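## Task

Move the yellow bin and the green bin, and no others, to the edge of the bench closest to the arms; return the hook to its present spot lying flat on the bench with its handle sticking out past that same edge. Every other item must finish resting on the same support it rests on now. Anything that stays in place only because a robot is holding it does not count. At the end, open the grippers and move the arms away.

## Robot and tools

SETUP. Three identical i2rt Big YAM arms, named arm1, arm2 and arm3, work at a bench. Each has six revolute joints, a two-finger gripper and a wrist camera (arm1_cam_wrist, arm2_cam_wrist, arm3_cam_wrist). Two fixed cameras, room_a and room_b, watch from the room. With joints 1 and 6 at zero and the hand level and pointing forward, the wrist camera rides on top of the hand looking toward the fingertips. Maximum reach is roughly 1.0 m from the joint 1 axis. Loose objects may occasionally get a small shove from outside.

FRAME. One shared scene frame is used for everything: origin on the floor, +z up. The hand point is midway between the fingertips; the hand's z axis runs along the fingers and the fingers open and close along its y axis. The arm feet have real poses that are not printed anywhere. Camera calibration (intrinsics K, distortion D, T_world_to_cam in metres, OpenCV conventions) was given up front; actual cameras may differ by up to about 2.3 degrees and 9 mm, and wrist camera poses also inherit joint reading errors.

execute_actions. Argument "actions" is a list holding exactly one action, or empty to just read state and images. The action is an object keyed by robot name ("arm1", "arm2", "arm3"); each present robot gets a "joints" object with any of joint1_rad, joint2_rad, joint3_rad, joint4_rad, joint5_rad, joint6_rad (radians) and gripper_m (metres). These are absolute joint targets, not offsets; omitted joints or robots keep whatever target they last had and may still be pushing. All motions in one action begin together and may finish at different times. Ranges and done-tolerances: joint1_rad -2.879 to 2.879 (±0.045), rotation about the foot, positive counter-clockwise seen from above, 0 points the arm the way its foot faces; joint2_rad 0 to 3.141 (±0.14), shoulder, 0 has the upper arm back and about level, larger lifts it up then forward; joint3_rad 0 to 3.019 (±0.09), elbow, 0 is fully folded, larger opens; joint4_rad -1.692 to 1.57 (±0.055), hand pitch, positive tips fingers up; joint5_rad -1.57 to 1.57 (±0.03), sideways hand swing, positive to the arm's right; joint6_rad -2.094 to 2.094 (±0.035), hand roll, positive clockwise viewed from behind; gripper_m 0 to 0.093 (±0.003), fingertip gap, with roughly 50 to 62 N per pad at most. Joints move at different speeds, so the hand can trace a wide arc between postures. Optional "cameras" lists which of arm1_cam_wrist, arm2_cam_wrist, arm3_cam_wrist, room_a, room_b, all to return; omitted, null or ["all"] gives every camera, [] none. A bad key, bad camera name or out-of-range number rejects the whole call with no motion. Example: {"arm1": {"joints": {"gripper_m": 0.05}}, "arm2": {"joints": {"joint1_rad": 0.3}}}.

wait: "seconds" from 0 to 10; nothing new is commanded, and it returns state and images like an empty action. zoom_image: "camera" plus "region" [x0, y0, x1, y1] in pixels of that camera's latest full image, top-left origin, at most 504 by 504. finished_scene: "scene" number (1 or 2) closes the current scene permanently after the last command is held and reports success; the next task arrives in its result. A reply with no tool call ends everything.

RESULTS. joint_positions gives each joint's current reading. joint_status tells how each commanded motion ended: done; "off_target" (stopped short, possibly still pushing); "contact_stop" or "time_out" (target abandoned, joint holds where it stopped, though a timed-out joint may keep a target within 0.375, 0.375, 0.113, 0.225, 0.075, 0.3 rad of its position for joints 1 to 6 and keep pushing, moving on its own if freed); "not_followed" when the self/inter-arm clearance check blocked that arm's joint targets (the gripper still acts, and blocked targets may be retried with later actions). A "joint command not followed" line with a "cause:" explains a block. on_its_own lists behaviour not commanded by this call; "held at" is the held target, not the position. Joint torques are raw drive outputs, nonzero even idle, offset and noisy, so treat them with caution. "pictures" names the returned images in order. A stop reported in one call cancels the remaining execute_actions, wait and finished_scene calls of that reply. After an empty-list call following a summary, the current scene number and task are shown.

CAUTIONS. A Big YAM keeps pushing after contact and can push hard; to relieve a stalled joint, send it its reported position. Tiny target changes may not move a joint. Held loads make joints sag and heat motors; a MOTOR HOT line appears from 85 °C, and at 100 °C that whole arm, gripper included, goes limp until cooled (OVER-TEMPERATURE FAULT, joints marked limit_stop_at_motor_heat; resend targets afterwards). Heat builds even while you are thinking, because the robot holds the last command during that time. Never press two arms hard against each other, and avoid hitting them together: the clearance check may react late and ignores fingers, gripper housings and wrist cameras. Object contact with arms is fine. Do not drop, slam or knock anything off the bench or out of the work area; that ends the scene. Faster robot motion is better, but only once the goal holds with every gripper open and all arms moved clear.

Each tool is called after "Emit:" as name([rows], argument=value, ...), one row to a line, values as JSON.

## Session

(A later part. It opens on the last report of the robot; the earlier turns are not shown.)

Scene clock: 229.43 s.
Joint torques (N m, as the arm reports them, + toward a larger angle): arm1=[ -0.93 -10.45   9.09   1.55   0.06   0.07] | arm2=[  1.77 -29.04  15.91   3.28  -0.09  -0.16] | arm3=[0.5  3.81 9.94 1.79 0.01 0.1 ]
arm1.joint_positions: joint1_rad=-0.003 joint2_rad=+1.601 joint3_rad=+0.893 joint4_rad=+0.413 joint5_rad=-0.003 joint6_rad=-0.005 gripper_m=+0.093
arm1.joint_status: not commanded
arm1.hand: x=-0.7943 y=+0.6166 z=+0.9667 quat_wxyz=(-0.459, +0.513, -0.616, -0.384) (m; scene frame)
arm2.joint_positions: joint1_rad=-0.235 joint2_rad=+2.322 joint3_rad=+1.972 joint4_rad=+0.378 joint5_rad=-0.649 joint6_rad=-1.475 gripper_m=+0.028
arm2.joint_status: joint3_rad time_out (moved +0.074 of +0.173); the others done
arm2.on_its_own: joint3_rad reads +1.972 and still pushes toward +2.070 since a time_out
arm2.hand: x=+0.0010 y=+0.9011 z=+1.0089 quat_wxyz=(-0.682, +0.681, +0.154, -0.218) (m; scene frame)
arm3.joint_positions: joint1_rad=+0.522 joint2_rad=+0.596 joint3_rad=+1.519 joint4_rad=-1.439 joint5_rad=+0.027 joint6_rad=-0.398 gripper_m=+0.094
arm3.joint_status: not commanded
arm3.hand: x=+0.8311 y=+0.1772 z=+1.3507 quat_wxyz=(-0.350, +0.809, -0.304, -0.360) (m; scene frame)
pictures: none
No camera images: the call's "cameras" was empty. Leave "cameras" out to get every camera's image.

Emit:
execute_actions([
  {"arm2":{"joints":{"joint4_rad":0.15}}},
], cameras=["arm2_cam_wrist","room_a"])

Scene clock: 233.60 s.
Joint torques (N m, as the arm reports them, + toward a larger angle): arm1=[ -1.11 -10.28   9.12   1.57   0.07   0.07] | arm2=[  1.79 -29.01  15.23   3.14  -0.25  -0.14] | arm3=[0.48 3.8  9.96 1.8  0.02 0.1 ]
arm1.joint_positions: joint1_rad=-0.003 joint2_rad=+1.601 joint3_rad=+0.893 joint4_rad=+0.413 joint5_rad=-0.003 joint6_rad=-0.005 gripper_m=+0.093
arm1.joint_status: not commanded
arm1.hand: x=-0.7943 y=+0.6166 z=+0.9667 quat_wxyz=(-0.459, +0.513, -0.616, -0.384) (m; scene frame)
arm2.joint_positions: joint1_rad=-0.235 joint2_rad=+2.324 joint3_rad=+1.982 joint4_rad=+0.132 joint5_rad=-0.648 joint6_rad=-1.478 gripper_m=+0.028
arm2.joint_status: all done
arm2.hand: x=+0.0004 y=+0.8980 z=+0.9619 quat_wxyz=(-0.599, +0.753, +0.119, -0.244) (m; scene frame)
arm3.joint_positions: joint1_rad=+0.522 joint2_rad=+0.596 joint3_rad=+1.519 joint4_rad=-1.439 joint5_rad=+0.027 joint6_rad=-0.398 gripper_m=+0.094
arm3.joint_status: not commanded
arm3.hand: x=+0.8311 y=+0.1772 z=+1.3507 quat_wxyz=(-0.350, +0.809, -0.304, -0.360) (m; scene frame)
pictures: arm2_cam_wrist, room_a
camera_calibration (this result's frames):
arm2_cam_wrist: T_world_to_cam=[[0.111798, 0.262078, 0.958549, -1.15831], [0.990399, -0.108309, -0.0858999, 0.190142], [0.0813071, 0.95895, -0.27167, -0.481006], [0, 0, 0, 1]] pos_world=[-0.0197101, 0.785423, 0.995958]
Images, in order (width x height): arm2_cam_wrist 896x504, room_a 896x504.

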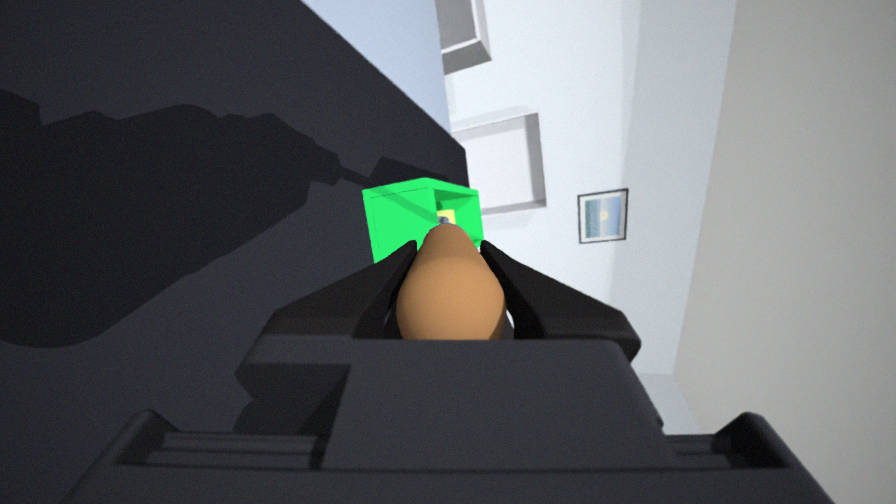

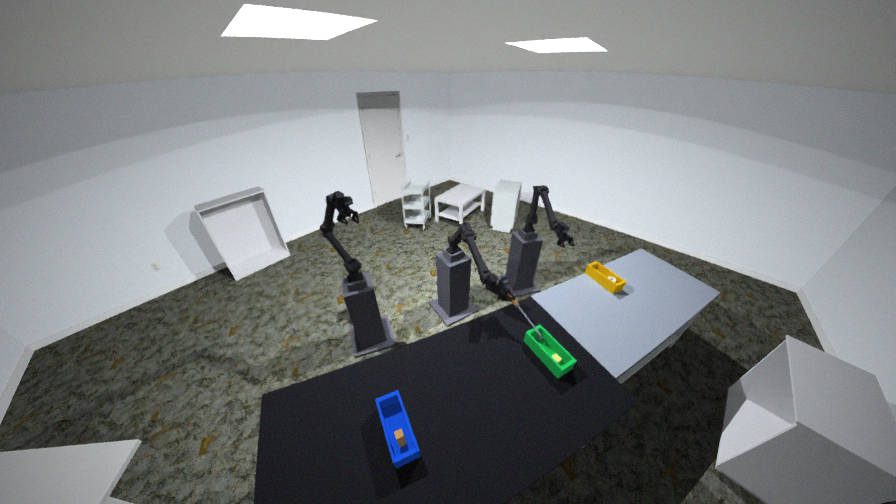

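Emit:
execute_actions([
  {"arm2":{"joints":{"joint2_rad":2.26,"joint3_rad":1.93,"joint4_rad":0.2}}},
], cameras=[])

Emit:
execute_actions([
  {"arm2":{"joints":{"joint2_rad":2.18,"joint3_rad":1.82,"joint4_rad":0.25}}},
], cameras=[])

Emit:
execute_actions([
  {"arm2":{"joints":{"joint2_rad":2.10,"joint3_rad":1.66,"joint4_rad":0.33}}},
], cameras=[])

Emit:
execute_actions([
  {"arm2":{"joints":{"joint2_rad":2.02,"joint3_rad":1.53,"joint4_rad":0.39}}},
], cameras=[])

Emit:
execute_actions([
  {"arm2":{"joints":{"joint2_rad":1.94,"joint3_rad":1.40,"joint4_rad":0.43}}},
], cameras=[])

Emit:
execute_actions([
  {"arm2":{"joints":{"joint2_rad":1.87,"joint3_rad":1.28,"joint4_rad":0.47}}},
], cameras=[])

Emit:
execute_actions([
  {"arm2":{"joints":{"joint2_rad":1.80,"joint3_rad":1.17,"joint4_rad":0.5}}},
], cameras=[])

Emit:
execute_actions([
  {"arm2":{"joints":{"joint2_rad":1.73,"joint3_rad":1.05,"joint4_rad":0.54}}},
], cameras=["arm2_cam_wrist","room_a","arm3_cam_wrist"])

Scene clock: 243.93 s.
Joint torques (N m, as the arm reports them, + toward a larger angle): arm1=[ -1.01 -10.26   9.07   1.49   0.07   0.07] | arm2=[  1.71 -29.94   9.52   3.65  -0.3   -0.06] | arm3=[0.45 3.79 9.94 1.78 0.02 0.09]
arm1.joint_positions: joint1_rad=-0.003 joint2_rad=+1.601 joint3_rad=+0.893 joint4_rad=+0.413 joint5_rad=-0.003 joint6_rad=-0.005 gripper_m=+0.093
arm1.joint_status: not commanded
arm1.hand: x=-0.7943 y=+0.6166 z=+0.9667 quat_wxyz=(-0.459, +0.513, -0.616, -0.384) (m; scene frame)
arm2.joint_positions: joint1_rad=-0.235 joint2_rad=+2.300 joint3_rad=+1.922 joint4_rad=+0.172 joint5_rad=-0.647 joint6_rad=-1.487 gripper_m=+0.028
arm2.joint_status: all done
arm2.hand: x=-0.0007 y=+0.8879 z=+0.9567 quat_wxyz=(-0.602, +0.752, +0.123, -0.240) (m; scene frame)
arm3.joint_positions: joint1_rad=+0.522 joint2_rad=+0.596 joint3_rad=+1.519 joint4_rad=-1.439 joint5_rad=+0.027 joint6_rad=-0.398 gripper_m=+0.094
arm3.joint_status: not commanded
arm3.hand: x=+0.8311 y=+0.1772 z=+1.3507 quat_wxyz=(-0.350, +0.809, -0.304, -0.360) (m; scene frame)
pictures: none
No camera images: the call's "cameras" was empty. Leave "cameras" out to get every camera's image.

Scene clock: 244.80 s.
Joint torques (N m, as the arm reports them, + toward a larger angle): arm1=[ -1.1  -10.38   9.09   1.49   0.06   0.07] | arm2=[  1.96 -29.28  10.03   4.18  -0.35  -0.05] | arm3=[0.53 3.79 9.94 1.82 0.01 0.1 ]
arm1.joint_positions: joint1_rad=-0.003 joint2_rad=+1.601 joint3_rad=+0.893 joint4_rad=+0.413 joint5_rad=-0.003 joint6_rad=-0.005 gripper_m=+0.093
arm1.joint_status: not commanded
arm1.hand: x=-0.7943 y=+0.6166 z=+0.9667 quat_wxyz=(-0.459, +0.513, -0.616, -0.384) (m; scene frame)
arm2.joint_positions: joint1_rad=-0.235 joint2_rad=+2.226 joint3_rad=+1.802 joint4_rad=+0.211 joint5_rad=-0.646 joint6_rad=-1.487 gripper_m=+0.028
arm2.joint_status: all done
arm2.hand: x=-0.0035 y=+0.8626 z=+0.9613 quat_wxyz=(-0.599, +0.754, +0.122, -0.241) (m; scene frame)
arm3.joint_positions: joint1_rad=+0.522 joint2_rad=+0.596 joint3_rad=+1.519 joint4_rad=-1.439 joint5_rad=+0.027 joint6_rad=-0.398 gripper_m=+0.094
arm3.joint_status: not commanded
arm3.hand: x=+0.8311 y=+0.1772 z=+1.3507 quat_wxyz=(-0.350, +0.809, -0.304, -0.360) (m; scene frame)
pictures: none
No camera images: the call's "cameras" was empty. Leave "cameras" out to get every camera's image.

Scene clock: 245.63 s.
Joint torques (N m, as the arm reports them, + toward a larger angle): arm1=[ -0.99 -10.36   9.08   1.53   0.06   0.07] | arm2=[  1.68 -27.63   9.7    4.28  -0.37  -0.04] | arm3=[0.49 3.76 9.95 1.81 0.01 0.09]
arm1.joint_positions: joint1_rad=-0.003 joint2_rad=+1.601 joint3_rad=+0.893 joint4_rad=+0.413 joint5_rad=-0.003 joint6_rad=-0.005 gripper_m=+0.093
arm1.joint_status: not commanded
arm1.hand: x=-0.7943 y=+0.6166 z=+0.9667 quat_wxyz=(-0.459, +0.513, -0.616, -0.384) (m; scene frame)
arm2.joint_positions: joint1_rad=-0.235 joint2_rad=+2.143 joint3_rad=+1.642 joint4_rad=+0.289 joint5_rad=-0.645 joint6_rad=-1.487 gripper_m=+0.028
arm2.joint_status: all done
arm2.hand: x=-0.0076 y=+0.8275 z=+0.9578 quat_wxyz=(-0.600, +0.754, +0.122, -0.240) (m; scene frame)
arm3.joint_positions: joint1_rad=+0.522 joint2_rad=+0.596 joint3_rad=+1.519 joint4_rad=-1.439 joint5_rad=+0.027 joint6_rad=-0.398 gripper_m=+0.094
arm3.joint_status: not commanded
arm3.hand: x=+0.8311 y=+0.1772 z=+1.3507 quat_wxyz=(-0.350, +0.809, -0.304, -0.360) (m; scene frame)
pictures: none
No camera images: the call's "cameras" was empty. Leave "cameras" out to get every camera's image.

Scene clock: 246.43 s.
Joint torques (N m, as the arm reports them, + toward a larger angle): arm1=[ -1.04 -10.23   9.08   1.52   0.07   0.07] | arm2=[  1.7  -26.66   9.63   4.48  -0.34  -0.05] | arm3=[0.52 3.76 9.95 1.8  0.01 0.1 ]
arm1.joint_positions: joint1_rad=-0.003 joint2_rad=+1.601 joint3_rad=+0.893 joint4_rad=+0.413 joint5_rad=-0.003 joint6_rad=-0.005 gripper_m=+0.093
arm1.joint_status: not commanded
arm1.hand: x=-0.7943 y=+0.6166 z=+0.9667 quat_wxyz=(-0.459, +0.513, -0.616, -0.384) (m; scene frame)
arm2.joint_positions: joint1_rad=-0.235 joint2_rad=+2.066 joint3_rad=+1.510 joint4_rad=+0.346 joint5_rad=-0.646 joint6_rad=-1.487 gripper_m=+0.028
arm2.joint_status: all done
arm2.hand: x=-0.0114 y=+0.7948 z=+0.9603 quat_wxyz=(-0.601, +0.753, +0.122, -0.240) (m; scene frame)
arm3.joint_positions: joint1_rad=+0.522 joint2_rad=+0.596 joint3_rad=+1.519 joint4_rad=-1.439 joint5_rad=+0.027 joint6_rad=-0.398 gripper_m=+0.094
arm3.joint_status: not commanded
arm3.hand: x=+0.8311 y=+0.1772 z=+1.3507 quat_wxyz=(-0.350, +0.809, -0.304, -0.360) (m; scene frame)
pictures: none
No camera images: the call's "cameras" was empty. Leave "cameras" out to get every camera's image.

Scene clock: 247.23 s.
Joint torques (N m, as the arm reports them, + toward a larger angle): arm1=[ -0.8  -10.27   9.07   1.53   0.08   0.08] | arm2=[  1.61 -24.56   9.38   4.45  -0.32  -0.04] | arm3=[0.46 3.84 9.94 1.79 0.01 0.1 ]
arm1.joint_positions: joint1_rad=-0.003 joint2_rad=+1.601 joint3_rad=+0.893 joint4_rad=+0.413 joint5_rad=-0.003 joint6_rad=-0.005 gripper_m=+0.093
arm1.joint_status: not commanded
arm1.hand: x=-0.7943 y=+0.6166 z=+0.9667 quat_wxyz=(-0.459, +0.513, -0.616, -0.384) (m; scene frame)
arm2.joint_positions: joint1_rad=-0.235 joint2_rad=+1.980 joint3_rad=+1.381 joint4_rad=+0.386 joint5_rad=-0.646 joint6_rad=-1.487 gripper_m=+0.028
arm2.joint_status: all done
arm2.hand: x=-0.0156 y=+0.7590 z=+0.9644 quat_wxyz=(-0.599, +0.754, +0.122, -0.241) (m; scene frame)
arm3.joint_positions: joint1_rad=+0.522 joint2_rad=+0.596 joint3_rad=+1.519 joint4_rad=-1.439 joint5_rad=+0.027 joint6_rad=-0.398 gripper_m=+0.094
arm3.joint_status: not commanded
arm3.hand: x=+0.8311 y=+0.1772 z=+1.3507 quat_wxyz=(-0.350, +0.809, -0.304, -0.360) (m; scene frame)
pictures: none
No camera images: the call's "cameras" was empty. Leave "cameras" out to get every camera's image.

Scene clock: 247.97 s.
Joint torques (N m, as the arm reports them, + toward a larger angle): arm1=[ -1.15 -10.38   9.09   1.53   0.08   0.07] | arm2=[  1.66 -22.88   9.11   4.32  -0.32  -0.04] | arm3=[0.54 3.82 9.95 1.78 0.01 0.1 ]
arm1.joint_positions: joint1_rad=-0.003 joint2_rad=+1.601 joint3_rad=+0.893 joint4_rad=+0.413 joint5_rad=-0.003 joint6_rad=-0.005 gripper_m=+0.093
arm1.joint_status: not commanded
arm1.hand: x=-0.7943 y=+0.6166 z=+0.9667 quat_wxyz=(-0.459, +0.513, -0.616, -0.384) (m; scene frame)
arm2.joint_positions: joint1_rad=-0.235 joint2_rad=+1.908 joint3_rad=+1.261 joint4_rad=+0.427 joint5_rad=-0.646 joint6_rad=-1.487 gripper_m=+0.028
arm2.joint_status: all done
arm2.hand: x=-0.0197 y=+0.7245 z=+0.9629 quat_wxyz=(-0.596, +0.756, +0.121, -0.241) (m; scene frame)
arm3.joint_positions: joint1_rad=+0.522 joint2_rad=+0.596 joint3_rad=+1.519 joint4_rad=-1.439 joint5_rad=+0.027 joint6_rad=-0.398 gripper_m=+0.094
arm3.joint_status: not commanded
arm3.hand: x=+0.8311 y=+0.1772 z=+1.3507 quat_wxyz=(-0.350, +0.809, -0.304, -0.360) (m; scene frame)
pictures: none
No camera images: the call's "cameras" was empty. Leave "cameras" out to get every camera's image.

Scene clock: 248.67 s.
Joint torques (N m, as the arm reports them, + toward a larger angle): arm1=[ -0.99 -10.37   9.07   1.55   0.07   0.06] | arm2=[  1.82 -21.71   9.05   4.26  -0.34  -0.07] | arm3=[0.62 3.82 9.96 1.8  0.01 0.1 ]
arm1.joint_positions: joint1_rad=-0.003 joint2_rad=+1.601 joint3_rad=+0.893 joint4_rad=+0.413 joint5_rad=-0.003 joint6_rad=-0.005 gripper_m=+0.093
arm1.joint_status: not commanded
arm1.hand: x=-0.7943 y=+0.6166 z=+0.9667 quat_wxyz=(-0.459, +0.513, -0.616, -0.384) (m; scene frame)
arm2.joint_positions: joint1_rad=-0.235 joint2_rad=+1.836 joint3_rad=+1.150 joint4_rad=+0.458 joint5_rad=-0.646 joint6_rad=-1.487 gripper_m=+0.028
arm2.joint_status: all done
arm2.hand: x=-0.0237 y=+0.6908 z=+0.9625 quat_wxyz=(-0.594, +0.758, +0.120, -0.242) (m; scene frame)
arm3.joint_positions: joint1_rad=+0.522 joint2_rad=+0.596 joint3_rad=+1.519 joint4_rad=-1.439 joint5_rad=+0.027 joint6_rad=-0.398 gripper_m=+0.094
arm3.joint_status: not commanded
arm3.hand: x=+0.8311 y=+0.1772 z=+1.3507 quat_wxyz=(-0.350, +0.809, -0.304, -0.360) (m; scene frame)
pictures: none
No camera images: the call's "cameras" was empty. Leave "cameras" out to get every camera's image.

Scene clock: 249.43 s.
Joint torques (N m, as the arm reports them, + toward a larger angle): arm1=[ -0.98 -10.36   9.07   1.51   0.07   0.06] | arm2=[  1.73 -19.48   8.8    4.35  -0.32  -0.05] | arm3=[0.5  3.76 9.93 1.79 0.01 0.1 ]
arm1.joint_positions: joint1_rad=-0.003 joint2_rad=+1.601 joint3_rad=+0.893 joint4_rad=+0.413 joint5_rad=-0.003 joint6_rad=-0.005 gripper_m=+0.093
arm1.joint_status: not commanded
arm1.hand: x=-0.7943 y=+0.6166 z=+0.9667 quat_wxyz=(-0.459, +0.513, -0.616, -0.384) (m; scene frame)
arm2.joint_positions: joint1_rad=-0.235 joint2_rad=+1.763 joint3_rad=+1.029 joint4_rad=+0.498 joint5_rad=-0.647 joint6_rad=-1.487 gripper_m=+0.028
arm2.joint_status: all done
arm2.hand: x=-0.0282 y=+0.6529 z=+0.9586 quat_wxyz=(-0.591, +0.760, +0.118, -0.243) (m; scene frame)
arm3.joint_positions: joint1_rad=+0.522 joint2_rad=+0.596 joint3_rad=+1.519 joint4_rad=-1.439 joint5_rad=+0.027 joint6_rad=-0.398 gripper_m=+0.094
arm3.joint_status: not commanded
arm3.hand: x=+0.8311 y=+0.1772 z=+1.3507 quat_wxyz=(-0.350, +0.809, -0.304, -0.360) (m; scene frame)
pictures: arm2_cam_wrist, arm3_cam_wrist, room_a
camera_calibration (this result's frames):
arm2_cam_wrist: T_world_to_cam=[[0.106858, 0.281967, 0.953455, -1.09604], [0.990851, -0.109704, -0.0786059, 0.185506], [0.0824332, 0.953132, -0.29111, -0.222075], [0, 0, 0, 1]] pos_world=[-0.0483824, 0.541064, 0.994956]
arm3_cam_wrist: T_world_to_cam=[[0.736337, 0.582169, 0.344799, -1.18218], [0.676199, -0.651022, -0.344856, 0.0237254], [0.023707, 0.487083, -0.873034, 1.19589], [0, 0, 0, 1]] pos_world=[0.826092, 0.121181, 1.45985]
Images, in order (width x height): arm2_cam_wrist 896x504, arm3_cam_wrist 896x504, room_a 896x504.

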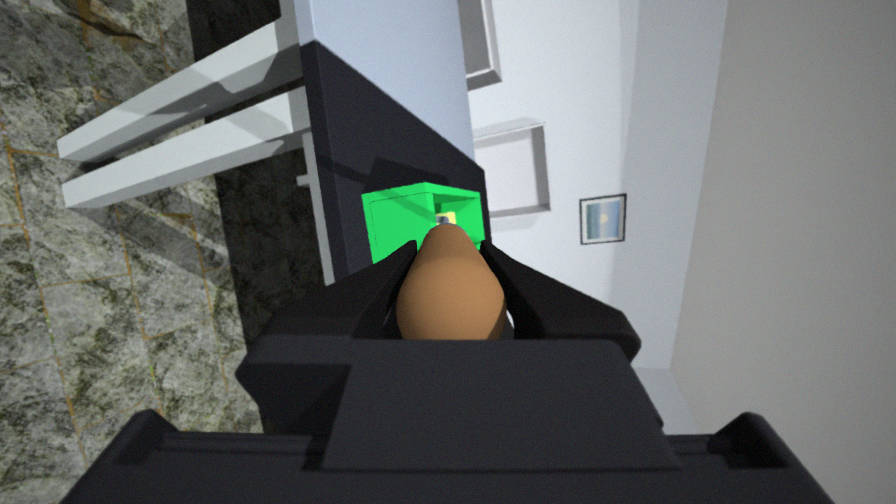

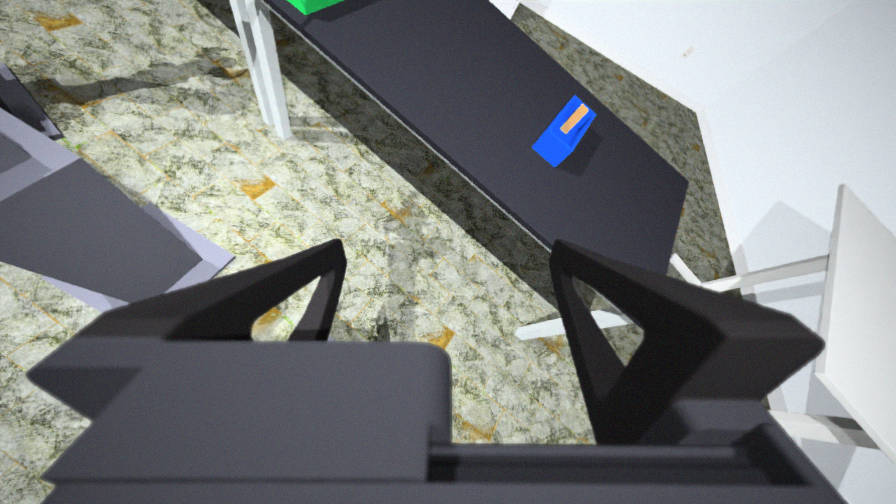

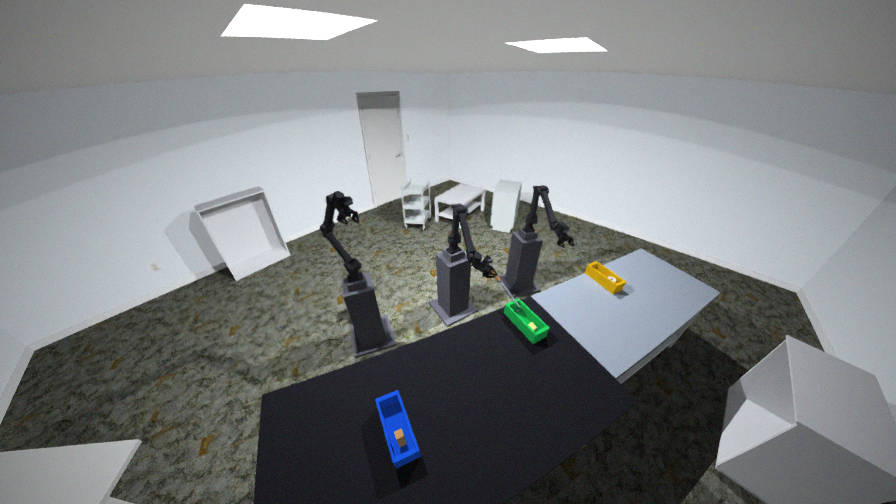

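Emit:
execute_actions([
  {"arm2":{"joints":{"joint2_rad":1.66,"joint3_rad":0.94,"joint4_rad":0.58}}},
], cameras=["arm2_cam_wrist"])

Scene clock: 252.90 s.
Joint torques (N m, as the arm reports them, + toward a larger angle): arm1=[ -1.16 -10.34   9.08   1.55   0.08   0.07] | arm2=[  1.79 -17.94   8.51   4.33  -0.31  -0.06] | arm3=[0.46 3.81 9.94 1.8  0.01 0.1 ]
arm1.joint_positions: joint1_rad=-0.003 joint2_rad=+1.601 joint3_rad=+0.893 joint4_rad=+0.413 joint5_rad=-0.003 joint6_rad=-0.005 gripper_m=+0.093
arm1.joint_status: not commanded
arm1.hand: x=-0.7943 y=+0.6166 z=+0.9667 quat_wxyz=(-0.459, +0.513, -0.616, -0.384) (m; scene frame)
arm2.joint_positions: joint1_rad=-0.235 joint2_rad=+1.692 joint3_rad=+0.920 joint4_rad=+0.537 joint5_rad=-0.647 joint6_rad=-1.487 gripper_m=+0.028
arm2.joint_status: all done
arm2.hand: x=-0.0324 y=+0.6173 z=+0.9565 quat_wxyz=(-0.591, +0.760, +0.118, -0.243) (m; scene frame)
arm3.joint_positions: joint1_rad=+0.522 joint2_rad=+0.596 joint3_rad=+1.519 joint4_rad=-1.439 joint5_rad=+0.027 joint6_rad=-0.398 gripper_m=+0.094
arm3.joint_status: not commanded
arm3.hand: x=+0.8311 y=+0.1772 z=+1.3507 quat_wxyz=(-0.350, +0.809, -0.304, -0.360) (m; scene frame)
pictures: arm2_cam_wrist
camera_calibration (this result's frames):
arm2_cam_wrist: T_world_to_cam=[[0.106899, 0.282328, 0.953343, -1.08358], [0.990848, -0.10973, -0.0786083, 0.1856], [0.0824172, 0.953021, -0.291475, -0.187968], [0, 0, 0, 1]] pos_world=[-0.0525752, 0.50543, 0.992829]
Images, in order (width x height): arm2_cam_wrist 896x504.

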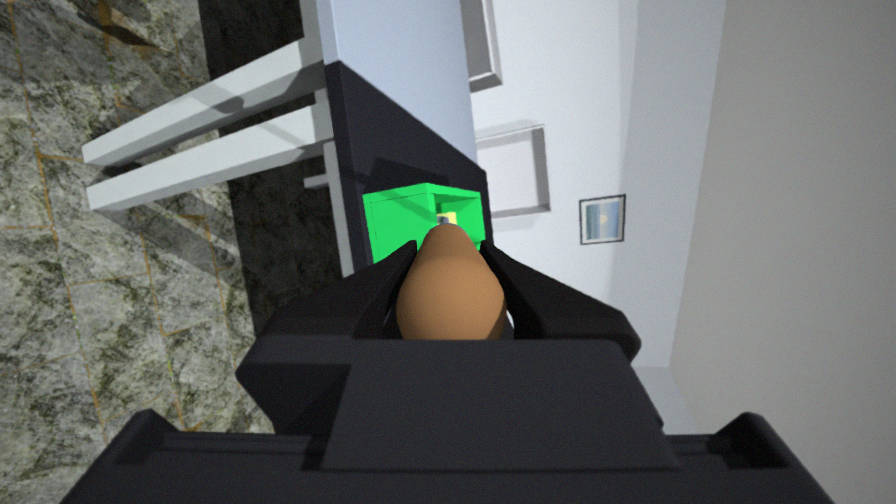

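Emit:
execute_actions([
  {"arm2":{"joints":{"joint3_rad":1.08,"joint4_rad":0.95}}},
], cameras=[])

Emit:
execute_actions([
  {"arm2":{"joints":{"joint1_rad":0.462,"joint2_rad":2.15,"joint3_rad":1.8,"joint4_rad":0.5,"joint5_rad":0.32}}},
], cameras=[])

Emit:
execute_actions([
  {"arm2":{"joints":{"joint6_rad":0}}},
], cameras=[])

Emit:
execute_actions([
  {"arm2":{"joints":{"joint2_rad":2.35,"joint3_rad":1.85,"joint4_rad":0.62}}},
], cameras=[])

Emit:
execute_actions([
  {"arm2":{"joints":{"joint2_rad":2.47,"joint4_rad":0.7}}},
], cameras=[])

Emit:
execute_actions([
  {"arm2":{"joints":{"joint2_rad":2.56,"joint4_rad":0.76}}},
], cameras=["arm2_cam_wrist","room_a"])

Scene clock: 270.40 s.
Joint torques (N m, as the arm reports them, + toward a larger angle): arm1=[ -0.98 -10.22   9.15   1.49   0.07   0.06] | arm2=[  1.64 -18.04  11.77   4.14   0.06  -0.07] | arm3=[0.57 3.81 9.94 1.81 0.01 0.1 ]
arm1.joint_positions: joint1_rad=-0.003 joint2_rad=+1.601 joint3_rad=+0.893 joint4_rad=+0.413 joint5_rad=-0.003 joint6_rad=-0.005 gripper_m=+0.093
arm1.joint_status: not commanded
arm1.hand: x=-0.7943 y=+0.6166 z=+0.9667 quat_wxyz=(-0.459, +0.513, -0.616, -0.384) (m; scene frame)
arm2.joint_positions: joint1_rad=-0.235 joint2_rad=+1.685 joint3_rad=+1.020 joint4_rad=+0.909 joint5_rad=-0.650 joint6_rad=-1.483 gripper_m=+0.028
arm2.joint_status: all done
arm2.hand: x=-0.0289 y=+0.6411 z=+1.0884 quat_wxyz=(-0.750, +0.606, +0.187, -0.189) (m; scene frame)
arm3.joint_positions: joint1_rad=+0.522 joint2_rad=+0.596 joint3_rad=+1.519 joint4_rad=-1.439 joint5_rad=+0.027 joint6_rad=-0.398 gripper_m=+0.094
arm3.joint_status: not commanded
arm3.hand: x=+0.8311 y=+0.1772 z=+1.3507 quat_wxyz=(-0.350, +0.809, -0.304, -0.360) (m; scene frame)
pictures: none
No camera images: the call's "cameras" was empty. Leave "cameras" out to get every camera's image.

Scene clock: 272.53 s.
Joint torques (N m, as the arm reports them, + toward a larger angle): arm1=[ -1.1  -10.37   9.04   1.53   0.06   0.08] | arm2=[  2.16 -27.69  14.21   4.04  -0.09  -0.05] | arm3=[0.56 3.86 9.95 1.8  0.01 0.1 ]
arm1.joint_positions: joint1_rad=-0.003 joint2_rad=+1.601 joint3_rad=+0.893 joint4_rad=+0.413 joint5_rad=-0.003 joint6_rad=-0.005 gripper_m=+0.093
arm1.joint_status: not commanded
arm1.hand: x=-0.7943 y=+0.6166 z=+0.9667 quat_wxyz=(-0.459, +0.513, -0.616, -0.384) (m; scene frame)
arm2.joint_positions: joint1_rad=+0.457 joint2_rad=+2.181 joint3_rad=+1.722 joint4_rad=+0.469 joint5_rad=+0.321 joint6_rad=-1.486 gripper_m=+0.028
arm2.joint_status: all done
arm2.hand: x=-0.4313 y=+0.7584 z=+1.0122 quat_wxyz=(-0.699, +0.702, +0.056, -0.124) (m; scene frame)
arm3.joint_positions: joint1_rad=+0.522 joint2_rad=+0.596 joint3_rad=+1.519 joint4_rad=-1.439 joint5_rad=+0.027 joint6_rad=-0.398 gripper_m=+0.094
arm3.joint_status: not commanded
arm3.hand: x=+0.8311 y=+0.1772 z=+1.3507 quat_wxyz=(-0.350, +0.809, -0.304, -0.360) (m; scene frame)
pictures: none
No camera images: the call's "cameras" was empty. Leave "cameras" out to get every camera's image.

Scene clock: 274.63 s.
Joint torques (N m, as the arm reports them, + toward a larger angle): arm1=[ -1.04 -10.26   9.07   1.49   0.06   0.06] | arm2=[  2.2  -27.66  14.24   3.97  -0.06   0.13] | arm3=[0.54 3.81 9.95 1.8  0.01 0.1 ]
arm1.joint_positions: joint1_rad=-0.003 joint2_rad=+1.601 joint3_rad=+0.893 joint4_rad=+0.413 joint5_rad=-0.003 joint6_rad=-0.005 gripper_m=+0.093
arm1.joint_status: not commanded
arm1.hand: x=-0.7943 y=+0.6166 z=+0.9667 quat_wxyz=(-0.459, +0.513, -0.616, -0.384) (m; scene frame)
arm2.joint_positions: joint1_rad=+0.457 joint2_rad=+2.181 joint3_rad=+1.722 joint4_rad=+0.469 joint5_rad=+0.321 joint6_rad=-0.012 gripper_m=+0.028
arm2.joint_status: all done
arm2.hand: x=-0.4314 y=+0.7584 z=+1.0122 quat_wxyz=(-0.434, +0.557, -0.430, -0.562) (m; scene frame)
arm3.joint_positions: joint1_rad=+0.522 joint2_rad=+0.596 joint3_rad=+1.519 joint4_rad=-1.439 joint5_rad=+0.027 joint6_rad=-0.398 gripper_m=+0.094
arm3.joint_status: not commanded
arm3.hand: x=+0.8311 y=+0.1772 z=+1.3507 quat_wxyz=(-0.350, +0.809, -0.304, -0.360) (m; scene frame)
pictures: none
No camera images: the call's "cameras" was empty. Leave "cameras" out to get every camera's image.

Scene clock: 275.80 s.
Joint torques (N m, as the arm reports them, + toward a larger angle): arm1=[ -0.91 -10.29   9.05   1.56   0.07   0.07] | arm2=[  2.09 -28.47  12.48   3.38  -0.07   0.06] | arm3=[0.39 3.8  9.95 1.81 0.01 0.1 ]
arm1.joint_positions: joint1_rad=-0.003 joint2_rad=+1.601 joint3_rad=+0.893 joint4_rad=+0.413 joint5_rad=-0.003 joint6_rad=-0.005 gripper_m=+0.093
arm1.joint_status: not commanded
arm1.hand: x=-0.7943 y=+0.6166 z=+0.9667 quat_wxyz=(-0.459, +0.513, -0.616, -0.384) (m; scene frame)
arm2.joint_positions: joint1_rad=+0.458 joint2_rad=+2.374 joint3_rad=+1.792 joint4_rad=+0.600 joint5_rad=+0.320 joint6_rad=-0.007 gripper_m=+0.028
arm2.joint_status: all done
arm2.hand: x=-0.4454 y=+0.7777 z=+0.9163 quat_wxyz=(-0.434, +0.553, -0.431, -0.566) (m; scene frame)
arm3.joint_positions: joint1_rad=+0.522 joint2_rad=+0.596 joint3_rad=+1.519 joint4_rad=-1.439 joint5_rad=+0.027 joint6_rad=-0.398 gripper_m=+0.094
arm3.joint_status: not commanded
arm3.hand: x=+0.8311 y=+0.1772 z=+1.3507 quat_wxyz=(-0.350, +0.809, -0.304, -0.360) (m; scene frame)
pictures: none
No camera images: the call's "cameras" was empty. Leave "cameras" out to get every camera's image.

Scene clock: 276.80 s.
Joint torques (N m, as the arm reports them, + toward a larger angle): arm1=[ -0.96 -10.21   9.08   1.5    0.07   0.08] | arm2=[  2.24 -26.25  11.33   2.89  -0.06   0.05] | arm3=[0.48 3.82 9.95 1.79 0.01 0.1 ]
arm1.joint_positions: joint1_rad=-0.003 joint2_rad=+1.601 joint3_rad=+0.893 joint4_rad=+0.413 joint5_rad=-0.003 joint6_rad=-0.005 gripper_m=+0.093
arm1.joint_status: not commanded
arm1.hand: x=-0.7943 y=+0.6166 z=+0.9667 quat_wxyz=(-0.459, +0.513, -0.616, -0.384) (m; scene frame)
arm2.joint_positions: joint1_rad=+0.458 joint2_rad=+2.466 joint3_rad=+1.800 joint4_rad=+0.691 joint5_rad=+0.320 joint6_rad=-0.005 gripper_m=+0.028
arm2.joint_status: all done
arm2.hand: x=-0.4456 y=+0.7772 z=+0.8617 quat_wxyz=(-0.434, +0.550, -0.430, -0.569) (m; scene frame)
arm3.joint_positions: joint1_rad=+0.522 joint2_rad=+0.596 joint3_rad=+1.519 joint4_rad=-1.439 joint5_rad=+0.027 joint6_rad=-0.398 gripper_m=+0.094
arm3.joint_status: not commanded
arm3.hand: x=+0.8311 y=+0.1772 z=+1.3507 quat_wxyz=(-0.350, +0.809, -0.304, -0.360) (m; scene frame)
pictures: none
No camera images: the call's "cameras" was empty. Leave "cameras" out to get every camera's image.

Scene clock: 277.67 s.
Joint torques (N m, as the arm reports them, + toward a larger angle): arm1=[ -1.11 -10.2    9.02   1.54   0.06   0.07] | arm2=[  2.1  -26.54  10.3    2.64   0.03   0.04] | arm3=[0.48 3.82 9.94 1.79 0.01 0.1 ]
arm1.joint_positions: joint1_rad=-0.003 joint2_rad=+1.601 joint3_rad=+0.893 joint4_rad=+0.413 joint5_rad=-0.003 joint6_rad=-0.005 gripper_m=+0.093
arm1.joint_status: not commanded
arm1.hand: x=-0.7943 y=+0.6166 z=+0.9667 quat_wxyz=(-0.459, +0.513, -0.616, -0.384) (m; scene frame)
arm2.joint_positions: joint1_rad=+0.458 joint2_rad=+2.553 joint3_rad=+1.809 joint4_rad=+0.756 joint5_rad=+0.318 joint6_rad=-0.005 gripper_m=+0.028
arm2.joint_status: all done
arm2.hand: x=-0.4440 y=+0.7731 z=+0.8056 quat_wxyz=(-0.432, +0.555, -0.431, -0.565) (m; scene frame)
arm3.joint_positions: joint1_rad=+0.522 joint2_rad=+0.596 joint3_rad=+1.519 joint4_rad=-1.439 joint5_rad=+0.027 joint6_rad=-0.398 gripper_m=+0.094
arm3.joint_status: not commanded
arm3.hand: x=+0.8311 y=+0.1772 z=+1.3507 quat_wxyz=(-0.350, +0.809, -0.304, -0.360) (m; scene frame)
pictures: arm2_cam_wrist, room_a
camera_calibration (this result's frames):
arm2_cam_wrist: T_world_to_cam=[[0.964761, 0.262885, -0.011325, 0.233289], [0.141805, -0.555701, -0.819199, 1.16315], [-0.221649, 0.788725, -0.573397, -0.127406], [0, 0, 0, 1]] pos_world=[-0.418249, 0.685524, 0.88244]
Images, in order (width x height): arm2_cam_wrist 896x504, room_a 896x504.

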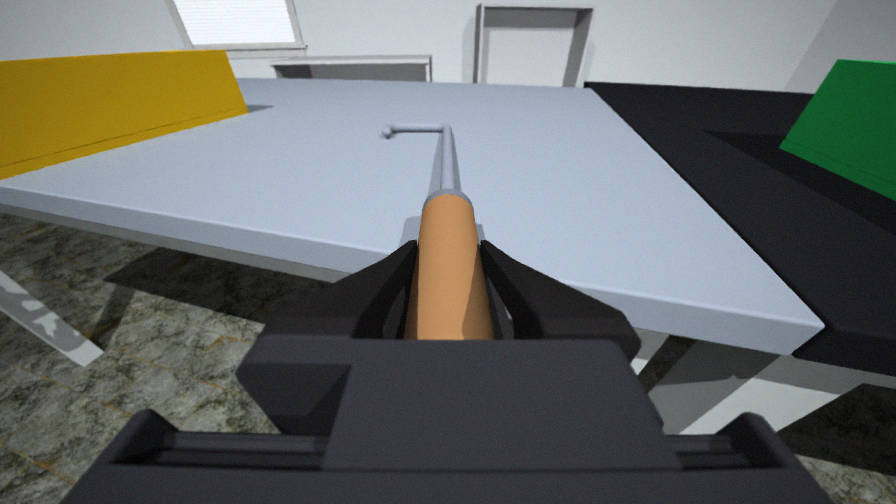

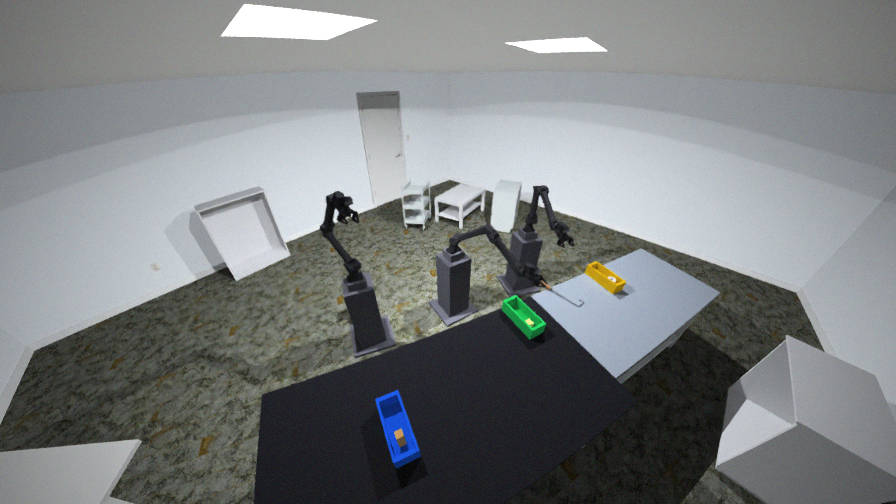

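Emit:
execute_actions([
  {"arm2":{"joints":{"gripper_m":0.093}}},
], cameras=[])

Emit:
execute_actions([
  {"arm2":{"joints":{"joint1_rad":0.49,"joint2_rad":2.36,"joint3_rad":1.4,"joint4_rad":1.0,"joint5_rad":0.336}}},
], cameras=[])

Emit:
execute_actions([
  {"arm2":{"joints":{"joint1_rad":-0.3,"joint2_rad":0.8,"joint3_rad":0.8,"joint4_rad":0,"joint5_rad":0}}},
], cameras=[])

Emit:
execute_actions([
  {"arm1":{"joints":{"joint1_rad":-0.665,"joint2_rad":2.51,"joint3_rad":1.78,"joint4_rad":0.8,"joint5_rad":-1.08}}},
], cameras=[])

Emit:
execute_actions([
  {"arm1":{"joints":{"joint1_rad":-0.545,"joint2_rad":2.745,"joint3_rad":2.24,"joint4_rad":0.56,"joint5_rad":-0.99}}},
], cameras=["arm1_cam_wrist"])

Scene clock: 286.50 s.
Joint torques (N m, as the arm reports them, + toward a larger angle): arm1=[ -1.09 -10.38   9.04   1.5    0.07   0.07] | arm2=[  2.36 -26.27  10.37   2.66   0.03   0.04] | arm3=[0.45 3.85 9.94 1.79 0.02 0.1 ]
arm1.joint_positions: joint1_rad=-0.003 joint2_rad=+1.601 joint3_rad=+0.893 joint4_rad=+0.413 joint5_rad=-0.003 joint6_rad=-0.005 gripper_m=+0.093
arm1.joint_status: not commanded
arm1.hand: x=-0.7943 y=+0.6166 z=+0.9667 quat_wxyz=(-0.459, +0.513, -0.616, -0.384) (m; scene frame)
arm2.joint_positions: joint1_rad=+0.458 joint2_rad=+2.553 joint3_rad=+1.809 joint4_rad=+0.756 joint5_rad=+0.318 joint6_rad=-0.005 gripper_m=+0.093
arm2.joint_status: all done
arm2.hand: x=-0.4440 y=+0.7731 z=+0.8056 quat_wxyz=(-0.432, +0.555, -0.431, -0.565) (m; scene frame)
arm3.joint_positions: joint1_rad=+0.522 joint2_rad=+0.596 joint3_rad=+1.519 joint4_rad=-1.439 joint5_rad=+0.027 joint6_rad=-0.398 gripper_m=+0.094
arm3.joint_status: not commanded
arm3.hand: x=+0.8311 y=+0.1772 z=+1.3507 quat_wxyz=(-0.350, +0.809, -0.304, -0.360) (m; scene frame)
pictures: none
No camera images: the call's "cameras" was empty. Leave "cameras" out to get every camera's image.

Scene clock: 287.83 s.
Joint torques (N m, as the arm reports them, + toward a larger angle): arm1=[ -0.93 -10.44   9.04   1.49   0.07   0.07] | arm2=[  1.65 -22.85   6.25   2.63   0.04   0.05] | arm3=[0.42 3.75 9.93 1.81 0.01 0.1 ]
arm1.joint_positions: joint1_rad=-0.003 joint2_rad=+1.601 joint3_rad=+0.893 joint4_rad=+0.413 joint5_rad=-0.003 joint6_rad=-0.005 gripper_m=+0.093
arm1.joint_status: not commanded
arm1.hand: x=-0.7943 y=+0.6166 z=+0.9667 quat_wxyz=(-0.459, +0.513, -0.616, -0.384) (m; scene frame)
arm2.joint_positions: joint1_rad=+0.488 joint2_rad=+2.356 joint3_rad=+1.397 joint4_rad=+0.996 joint5_rad=+0.334 joint6_rad=-0.005 gripper_m=+0.093
arm2.joint_status: all done
arm2.hand: x=-0.4086 y=+0.6791 z=+0.8240 quat_wxyz=(-0.430, +0.550, -0.424, -0.577) (m; scene frame)
arm3.joint_positions: joint1_rad=+0.522 joint2_rad=+0.596 joint3_rad=+1.519 joint4_rad=-1.439 joint5_rad=+0.027 joint6_rad=-0.398 gripper_m=+0.094
arm3.joint_status: not commanded
arm3.hand: x=+0.8311 y=+0.1772 z=+1.3507 quat_wxyz=(-0.350, +0.809, -0.304, -0.360) (m; scene frame)
pictures: none
No camera images: the call's "cameras" was empty. Leave "cameras" out to get every camera's image.

Scene clock: 289.73 s.
Joint torques (N m, as the arm reports them, + toward a larger angle): arm1=[ -0.91 -10.3    9.05   1.54   0.06   0.05] | arm2=[ 0.95 -3.21  9.33  2.13 -0.16  0.03] | arm3=[0.47 3.78 9.94 1.8  0.01 0.1 ]
arm1.joint_positions: joint1_rad=-0.003 joint2_rad=+1.601 joint3_rad=+0.893 joint4_rad=+0.413 joint5_rad=-0.003 joint6_rad=-0.005 gripper_m=+0.093
arm1.joint_status: not commanded
arm1.hand: x=-0.7943 y=+0.6166 z=+0.9667 quat_wxyz=(-0.459, +0.513, -0.616, -0.384) (m; scene frame)
arm2.joint_positions: joint1_rad=-0.291 joint2_rad=+0.790 joint3_rad=+0.807 joint4_rad=+0.007 joint5_rad=+0.003 joint6_rad=-0.004 gripper_m=+0.093
arm2.joint_status: all done
arm2.hand: x=+0.0759 y=+0.4208 z=+1.2333 quat_wxyz=(-0.546, +0.449, -0.537, -0.460) (m; scene frame)
arm3.joint_positions: joint1_rad=+0.522 joint2_rad=+0.596 joint3_rad=+1.519 joint4_rad=-1.439 joint5_rad=+0.027 joint6_rad=-0.398 gripper_m=+0.094
arm3.joint_status: not commanded
arm3.hand: x=+0.8311 y=+0.1772 z=+1.3507 quat_wxyz=(-0.350, +0.809, -0.304, -0.360) (m; scene frame)
pictures: none
No camera images: the call's "cameras" was empty. Leave "cameras" out to get every camera's image.

Scene clock: 291.53 s.
Joint torques (N m, as the arm reports them, + toward a larger angle): arm1=[ -1.9  -19.91  10.98   2.78  -0.15   0.05] | arm2=[ 0.62 -3.39  9.3   2.1  -0.16  0.04] | arm3=[0.49 3.86 9.97 1.83 0.01 0.1 ]
arm1.joint_positions: joint1_rad=-0.658 joint2_rad=+2.524 joint3_rad=+1.743 joint4_rad=+0.777 joint5_rad=-1.077 joint6_rad=-0.004 gripper_m=+0.093
arm1.joint_status: all done
arm1.hand: x=-0.4176 y=+0.6463 z=+0.8034 quat_wxyz=(-0.438, +0.554, -0.436, -0.558) (m; scene frame)
arm2.joint_positions: joint1_rad=-0.291 joint2_rad=+0.790 joint3_rad=+0.807 joint4_rad=+0.007 joint5_rad=+0.003 joint6_rad=-0.004 gripper_m=+0.093
arm2.joint_status: not commanded
arm2.hand: x=+0.0759 y=+0.4208 z=+1.2333 quat_wxyz=(-0.546, +0.449, -0.537, -0.460) (m; scene frame)
arm3.joint_positions: joint1_rad=+0.522 joint2_rad=+0.596 joint3_rad=+1.519 joint4_rad=-1.439 joint5_rad=+0.027 joint6_rad=-0.398 gripper_m=+0.094
arm3.joint_status: not commanded
arm3.hand: x=+0.8311 y=+0.1772 z=+1.3507 quat_wxyz=(-0.350, +0.809, -0.304, -0.360) (m; scene frame)
pictures: none
No camera images: the call's "cameras" was empty. Leave "cameras" out to get every camera's image.

Scene clock: 292.87 s.
Joint torques (N m, as the arm reports them, + toward a larger angle): arm1=[ -1.3  -21.51  12.24   1.32   0.01   0.06] | arm2=[ 0.9  -3.17  9.36  2.15 -0.15  0.03] | arm3=[0.54 3.85 9.95 1.81 0.01 0.1 ]
arm1.joint_positions: joint1_rad=-0.544 joint2_rad=+2.748 joint3_rad=+2.203 joint4_rad=+0.569 joint5_rad=-0.992 joint6_rad=-0.004 gripper_m=+0.093
arm1.joint_status: all done
arm1.hand: x=-0.4248 y=+0.7646 z=+0.7989 quat_wxyz=(-0.441, +0.561, -0.418, -0.563) (m; scene frame)
arm2.joint_positions: joint1_rad=-0.291 joint2_rad=+0.790 joint3_rad=+0.807 joint4_rad=+0.007 joint5_rad=+0.003 joint6_rad=-0.004 gripper_m=+0.093
arm2.joint_status: not commanded
arm2.hand: x=+0.0759 y=+0.4208 z=+1.2333 quat_wxyz=(-0.546, +0.449, -0.537, -0.460) (m; scene frame)
arm3.joint_positions: joint1_rad=+0.522 joint2_rad=+0.596 joint3_rad=+1.519 joint4_rad=-1.439 joint5_rad=+0.027 joint6_rad=-0.398 gripper_m=+0.094
arm3.joint_status: not commanded
arm3.hand: x=+0.8311 y=+0.1772 z=+1.3507 quat_wxyz=(-0.350, +0.809, -0.304, -0.360) (m; scene frame)
pictures: arm1_cam_wrist
camera_calibration (this result's frames):
arm1_cam_wrist: T_world_to_cam=[[0.962075, 0.270874, 0.0322232, 0.17615], [0.182804, -0.552537, -0.813194, 1.15061], [-0.202469, 0.788245, -0.5811, -0.102852], [0, 0, 0, 1]] pos_world=[-0.400631, 0.669116, 0.87023]
Images, in order (width x height): arm1_cam_wrist 896x504.

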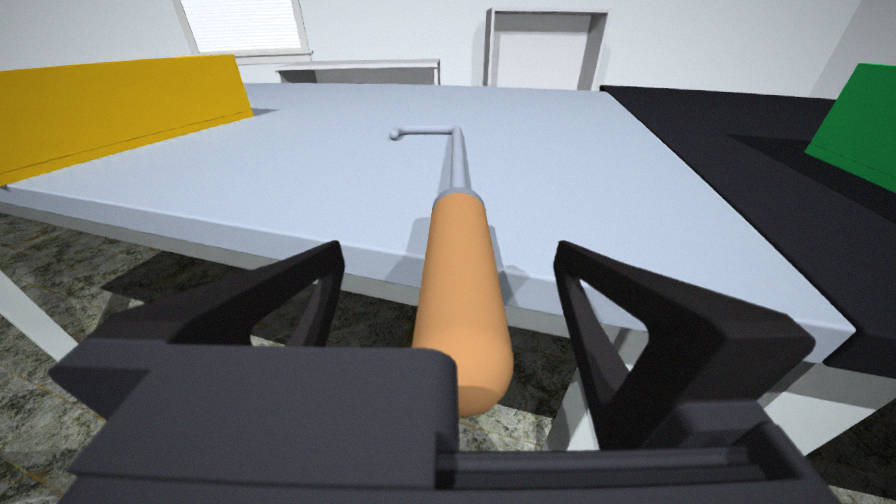

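Emit:
execute_actions([
  {"arm1":{"joints":{"gripper_m":0}}},
], cameras=[])

Emit:
execute_actions([
  {"arm1":{"joints":{"joint2_rad":2.35,"joint4_rad":0.35,"joint6_rad":-1.5}}},
], cameras=[])

Emit:
execute_actions([
  {"arm1":{"joints":{"joint1_rad":0.89,"joint5_rad":0.47}}},
], cameras=[])

Emit:
execute_actions([
  {"arm1":{"joints":{"joint6_rad":0}}},
], cameras=["arm1_cam_wrist","room_a"])

Scene clock: 306.13 s.
Joint torques (N m, as the arm reports them, + toward a larger angle): arm1=[ -1.24 -21.55  12.26   1.35  -0.1    0.06] | arm2=[ 0.86 -3.29  9.35  2.12 -0.14  0.04] | arm3=[0.51 3.78 9.96 1.79 0.01 0.1 ]
arm1.joint_positions: joint1_rad=-0.544 joint2_rad=+2.748 joint3_rad=+2.203 joint4_rad=+0.569 joint5_rad=-0.988 joint6_rad=-0.004 gripper_m=+0.028
arm1.joint_status: gripper_m off_target (ended at +0.028, target +0.000)
arm1.hand: x=-0.4243 y=+0.7647 z=+0.7989 quat_wxyz=(-0.442, +0.560, -0.419, -0.562) (m; scene frame)
arm2.joint_positions: joint1_rad=-0.291 joint2_rad=+0.790 joint3_rad=+0.807 joint4_rad=+0.007 joint5_rad=+0.003 joint6_rad=-0.004 gripper_m=+0.093
arm2.joint_status: not commanded
arm2.hand: x=+0.0759 y=+0.4208 z=+1.2333 quat_wxyz=(-0.546, +0.449, -0.537, -0.460) (m; scene frame)
arm3.joint_positions: joint1_rad=+0.522 joint2_rad=+0.596 joint3_rad=+1.519 joint4_rad=-1.439 joint5_rad=+0.027 joint6_rad=-0.398 gripper_m=+0.094
arm3.joint_status: not commanded
arm3.hand: x=+0.8311 y=+0.1772 z=+1.3507 quat_wxyz=(-0.350, +0.809, -0.304, -0.360) (m; scene frame)
pictures: none
No camera images: the call's "cameras" was empty. Leave "cameras" out to get every camera's image.

Scene clock: 309.53 s.
Joint torques (N m, as the arm reports them, + toward a larger angle): arm1=[ -1.08 -24.43  13.53   2.39   0.08  -0.5 ] | arm2=[ 0.83 -3.24  9.32  2.12 -0.15  0.04] | arm3=[0.41 3.76 9.95 1.8  0.01 0.1 ]
arm1.joint_positions: joint1_rad=-0.547 joint2_rad=+2.404 joint3_rad=+2.201 joint4_rad=+0.333 joint5_rad=-0.992 joint6_rad=-1.449 gripper_m=+0.028
arm1.joint_status: joint6_rad time_out (moved -1.445 of -1.496); the others done
arm1.on_its_own: joint6_rad reads -1.449 and still pushes toward -1.500 since a time_out
arm1.hand: x=-0.4247 y=+0.7586 z=+1.0586 quat_wxyz=(-0.727, +0.673, +0.085, -0.103) (m; scene frame)
arm2.joint_positions: joint1_rad=-0.291 joint2_rad=+0.790 joint3_rad=+0.807 joint4_rad=+0.007 joint5_rad=+0.003 joint6_rad=-0.004 gripper_m=+0.093
arm2.joint_status: not commanded
arm2.hand: x=+0.0759 y=+0.4208 z=+1.2333 quat_wxyz=(-0.546, +0.449, -0.537, -0.460) (m; scene frame)
arm3.joint_positions: joint1_rad=+0.522 joint2_rad=+0.596 joint3_rad=+1.519 joint4_rad=-1.439 joint5_rad=+0.027 joint6_rad=-0.398 gripper_m=+0.094
arm3.joint_status: not commanded
arm3.hand: x=+0.8311 y=+0.1772 z=+1.3507 quat_wxyz=(-0.350, +0.809, -0.304, -0.360) (m; scene frame)
pictures: none
No camera images: the call's "cameras" was empty. Leave "cameras" out to get every camera's image.

not run: a stop came earlier in this reply.

not run: a stop came earlier in this reply.

Emit:
execute_actions([
  {"arm1":{"joints":{"joint1_rad":0.89,"joint5_rad":0.47}}},
], cameras=[])

Emit:
execute_actions([
  {"arm1":{"joints":{"joint6_rad":0}}},
], cameras=["arm1_cam_wrist","room_a"])

Scene clock: 317.33 s.
Joint torques (N m, as the arm reports them, + toward a larger angle): arm1=[ -2.02 -24.95  13.9    2.87  -0.15  -0.44] | arm2=[ 0.81 -3.31  9.35  2.12 -0.16  0.04] | arm3=[0.44 3.83 9.95 1.78 0.01 0.1 ]
arm1.joint_positions: joint1_rad=+0.896 joint2_rad=+2.404 joint3_rad=+2.201 joint4_rad=+0.330 joint5_rad=+0.472 joint6_rad=-1.453 gripper_m=+0.028
arm1.joint_status: all done
arm1.on_its_own: joint6_rad reads -1.453 and still pushes toward -1.500 since a time_out
arm1.hand: x=-1.4708 y=+0.7666 z=+1.0692 quat_wxyz=(-0.732, +0.663, +0.021, -0.155) (m; scene frame)
arm2.joint_positions: joint1_rad=-0.291 joint2_rad=+0.790 joint3_rad=+0.807 joint4_rad=+0.007 joint5_rad=+0.003 joint6_rad=-0.004 gripper_m=+0.093
arm2.joint_status: not commanded
arm2.hand: x=+0.0759 y=+0.4208 z=+1.2333 quat_wxyz=(-0.546, +0.449, -0.537, -0.460) (m; scene frame)
arm3.joint_positions: joint1_rad=+0.522 joint2_rad=+0.596 joint3_rad=+1.519 joint4_rad=-1.439 joint5_rad=+0.027 joint6_rad=-0.398 gripper_m=+0.094
arm3.joint_status: not commanded
arm3.hand: x=+0.8311 y=+0.1772 z=+1.3507 quat_wxyz=(-0.350, +0.809, -0.304, -0.360) (m; scene frame)
pictures: none
No camera images: the call's "cameras" was empty. Leave "cameras" out to get every camera's image.

Scene clock: 319.43 s.
Joint torques (N m, as the arm reports them, + toward a larger angle): arm1=[ -1.76 -24.86  13.86   2.81  -0.15   0.19] | arm2=[ 0.79 -3.24  9.29  2.16 -0.16  0.03] | arm3=[0.48 3.86 9.94 1.78 0.01 0.1 ]
arm1.joint_positions: joint1_rad=+0.896 joint2_rad=+2.404 joint3_rad=+2.201 joint4_rad=+0.330 joint5_rad=+0.472 joint6_rad=-0.015 gripper_m=+0.028
arm1.joint_status: all done
arm1.hand: x=-1.4708 y=+0.7666 z=+1.0692 quat_wxyz=(-0.449, +0.512, -0.421, -0.599) (m; scene frame)
arm2.joint_positions: joint1_rad=-0.291 joint2_rad=+0.790 joint3_rad=+0.807 joint4_rad=+0.007 joint5_rad=+0.003 joint6_rad=-0.004 gripper_m=+0.093
arm2.joint_status: not commanded
arm2.hand: x=+0.0759 y=+0.4208 z=+1.2333 quat_wxyz=(-0.546, +0.449, -0.537, -0.460) (m; scene frame)
arm3.joint_positions: joint1_rad=+0.522 joint2_rad=+0.596 joint3_rad=+1.519 joint4_rad=-1.439 joint5_rad=+0.027 joint6_rad=-0.398 gripper_m=+0.094
arm3.joint_status: not commanded
arm3.hand: x=+0.8311 y=+0.1772 z=+1.3507 quat_wxyz=(-0.350, +0.809, -0.304, -0.360) (m; scene frame)
pictures: arm1_cam_wrist, room_a
camera_calibration (this result's frames):
arm1_cam_wrist: T_world_to_cam=[[0.967656, 0.249836, -0.034979, 1.26935], [0.0950318, -0.489439, -0.866844, 1.4426], [-0.233689, 0.835483, -0.497351, -0.330841], [0, 0, 0, 1]] pos_world=[-1.4427, 0.665347, 1.13036]
Images, in order (width x height): arm1_cam_wrist 896x504, room_a 896x504.

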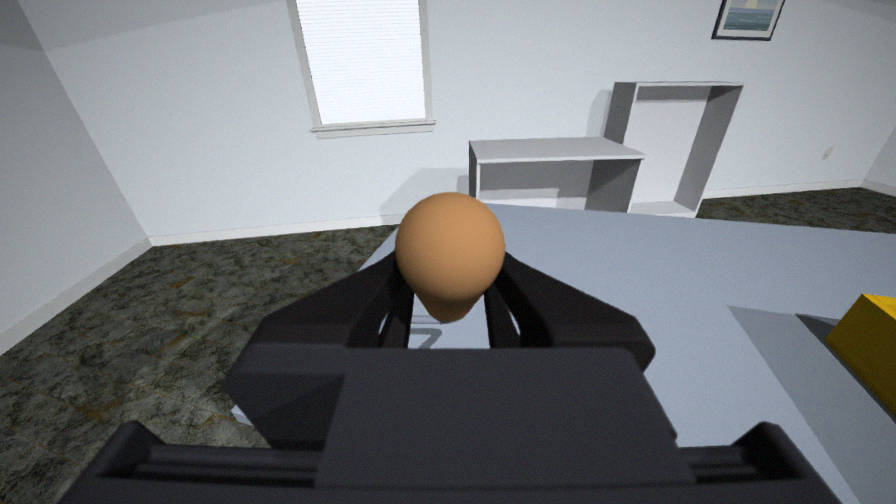

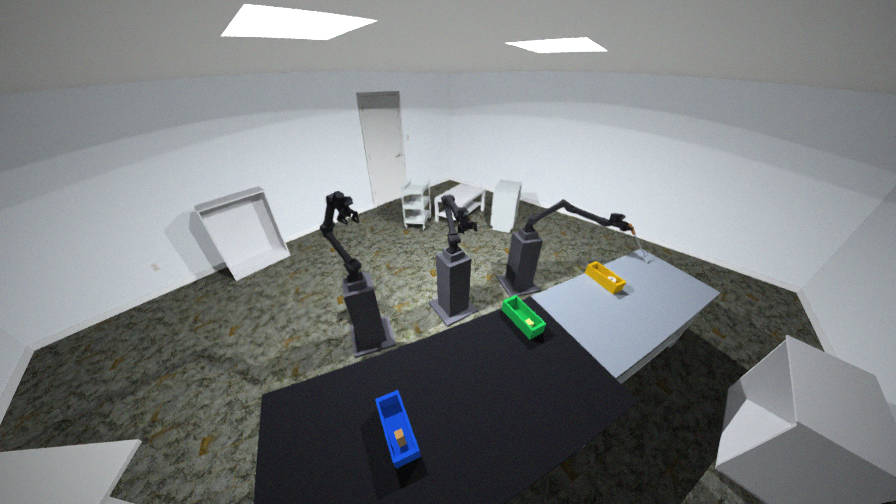

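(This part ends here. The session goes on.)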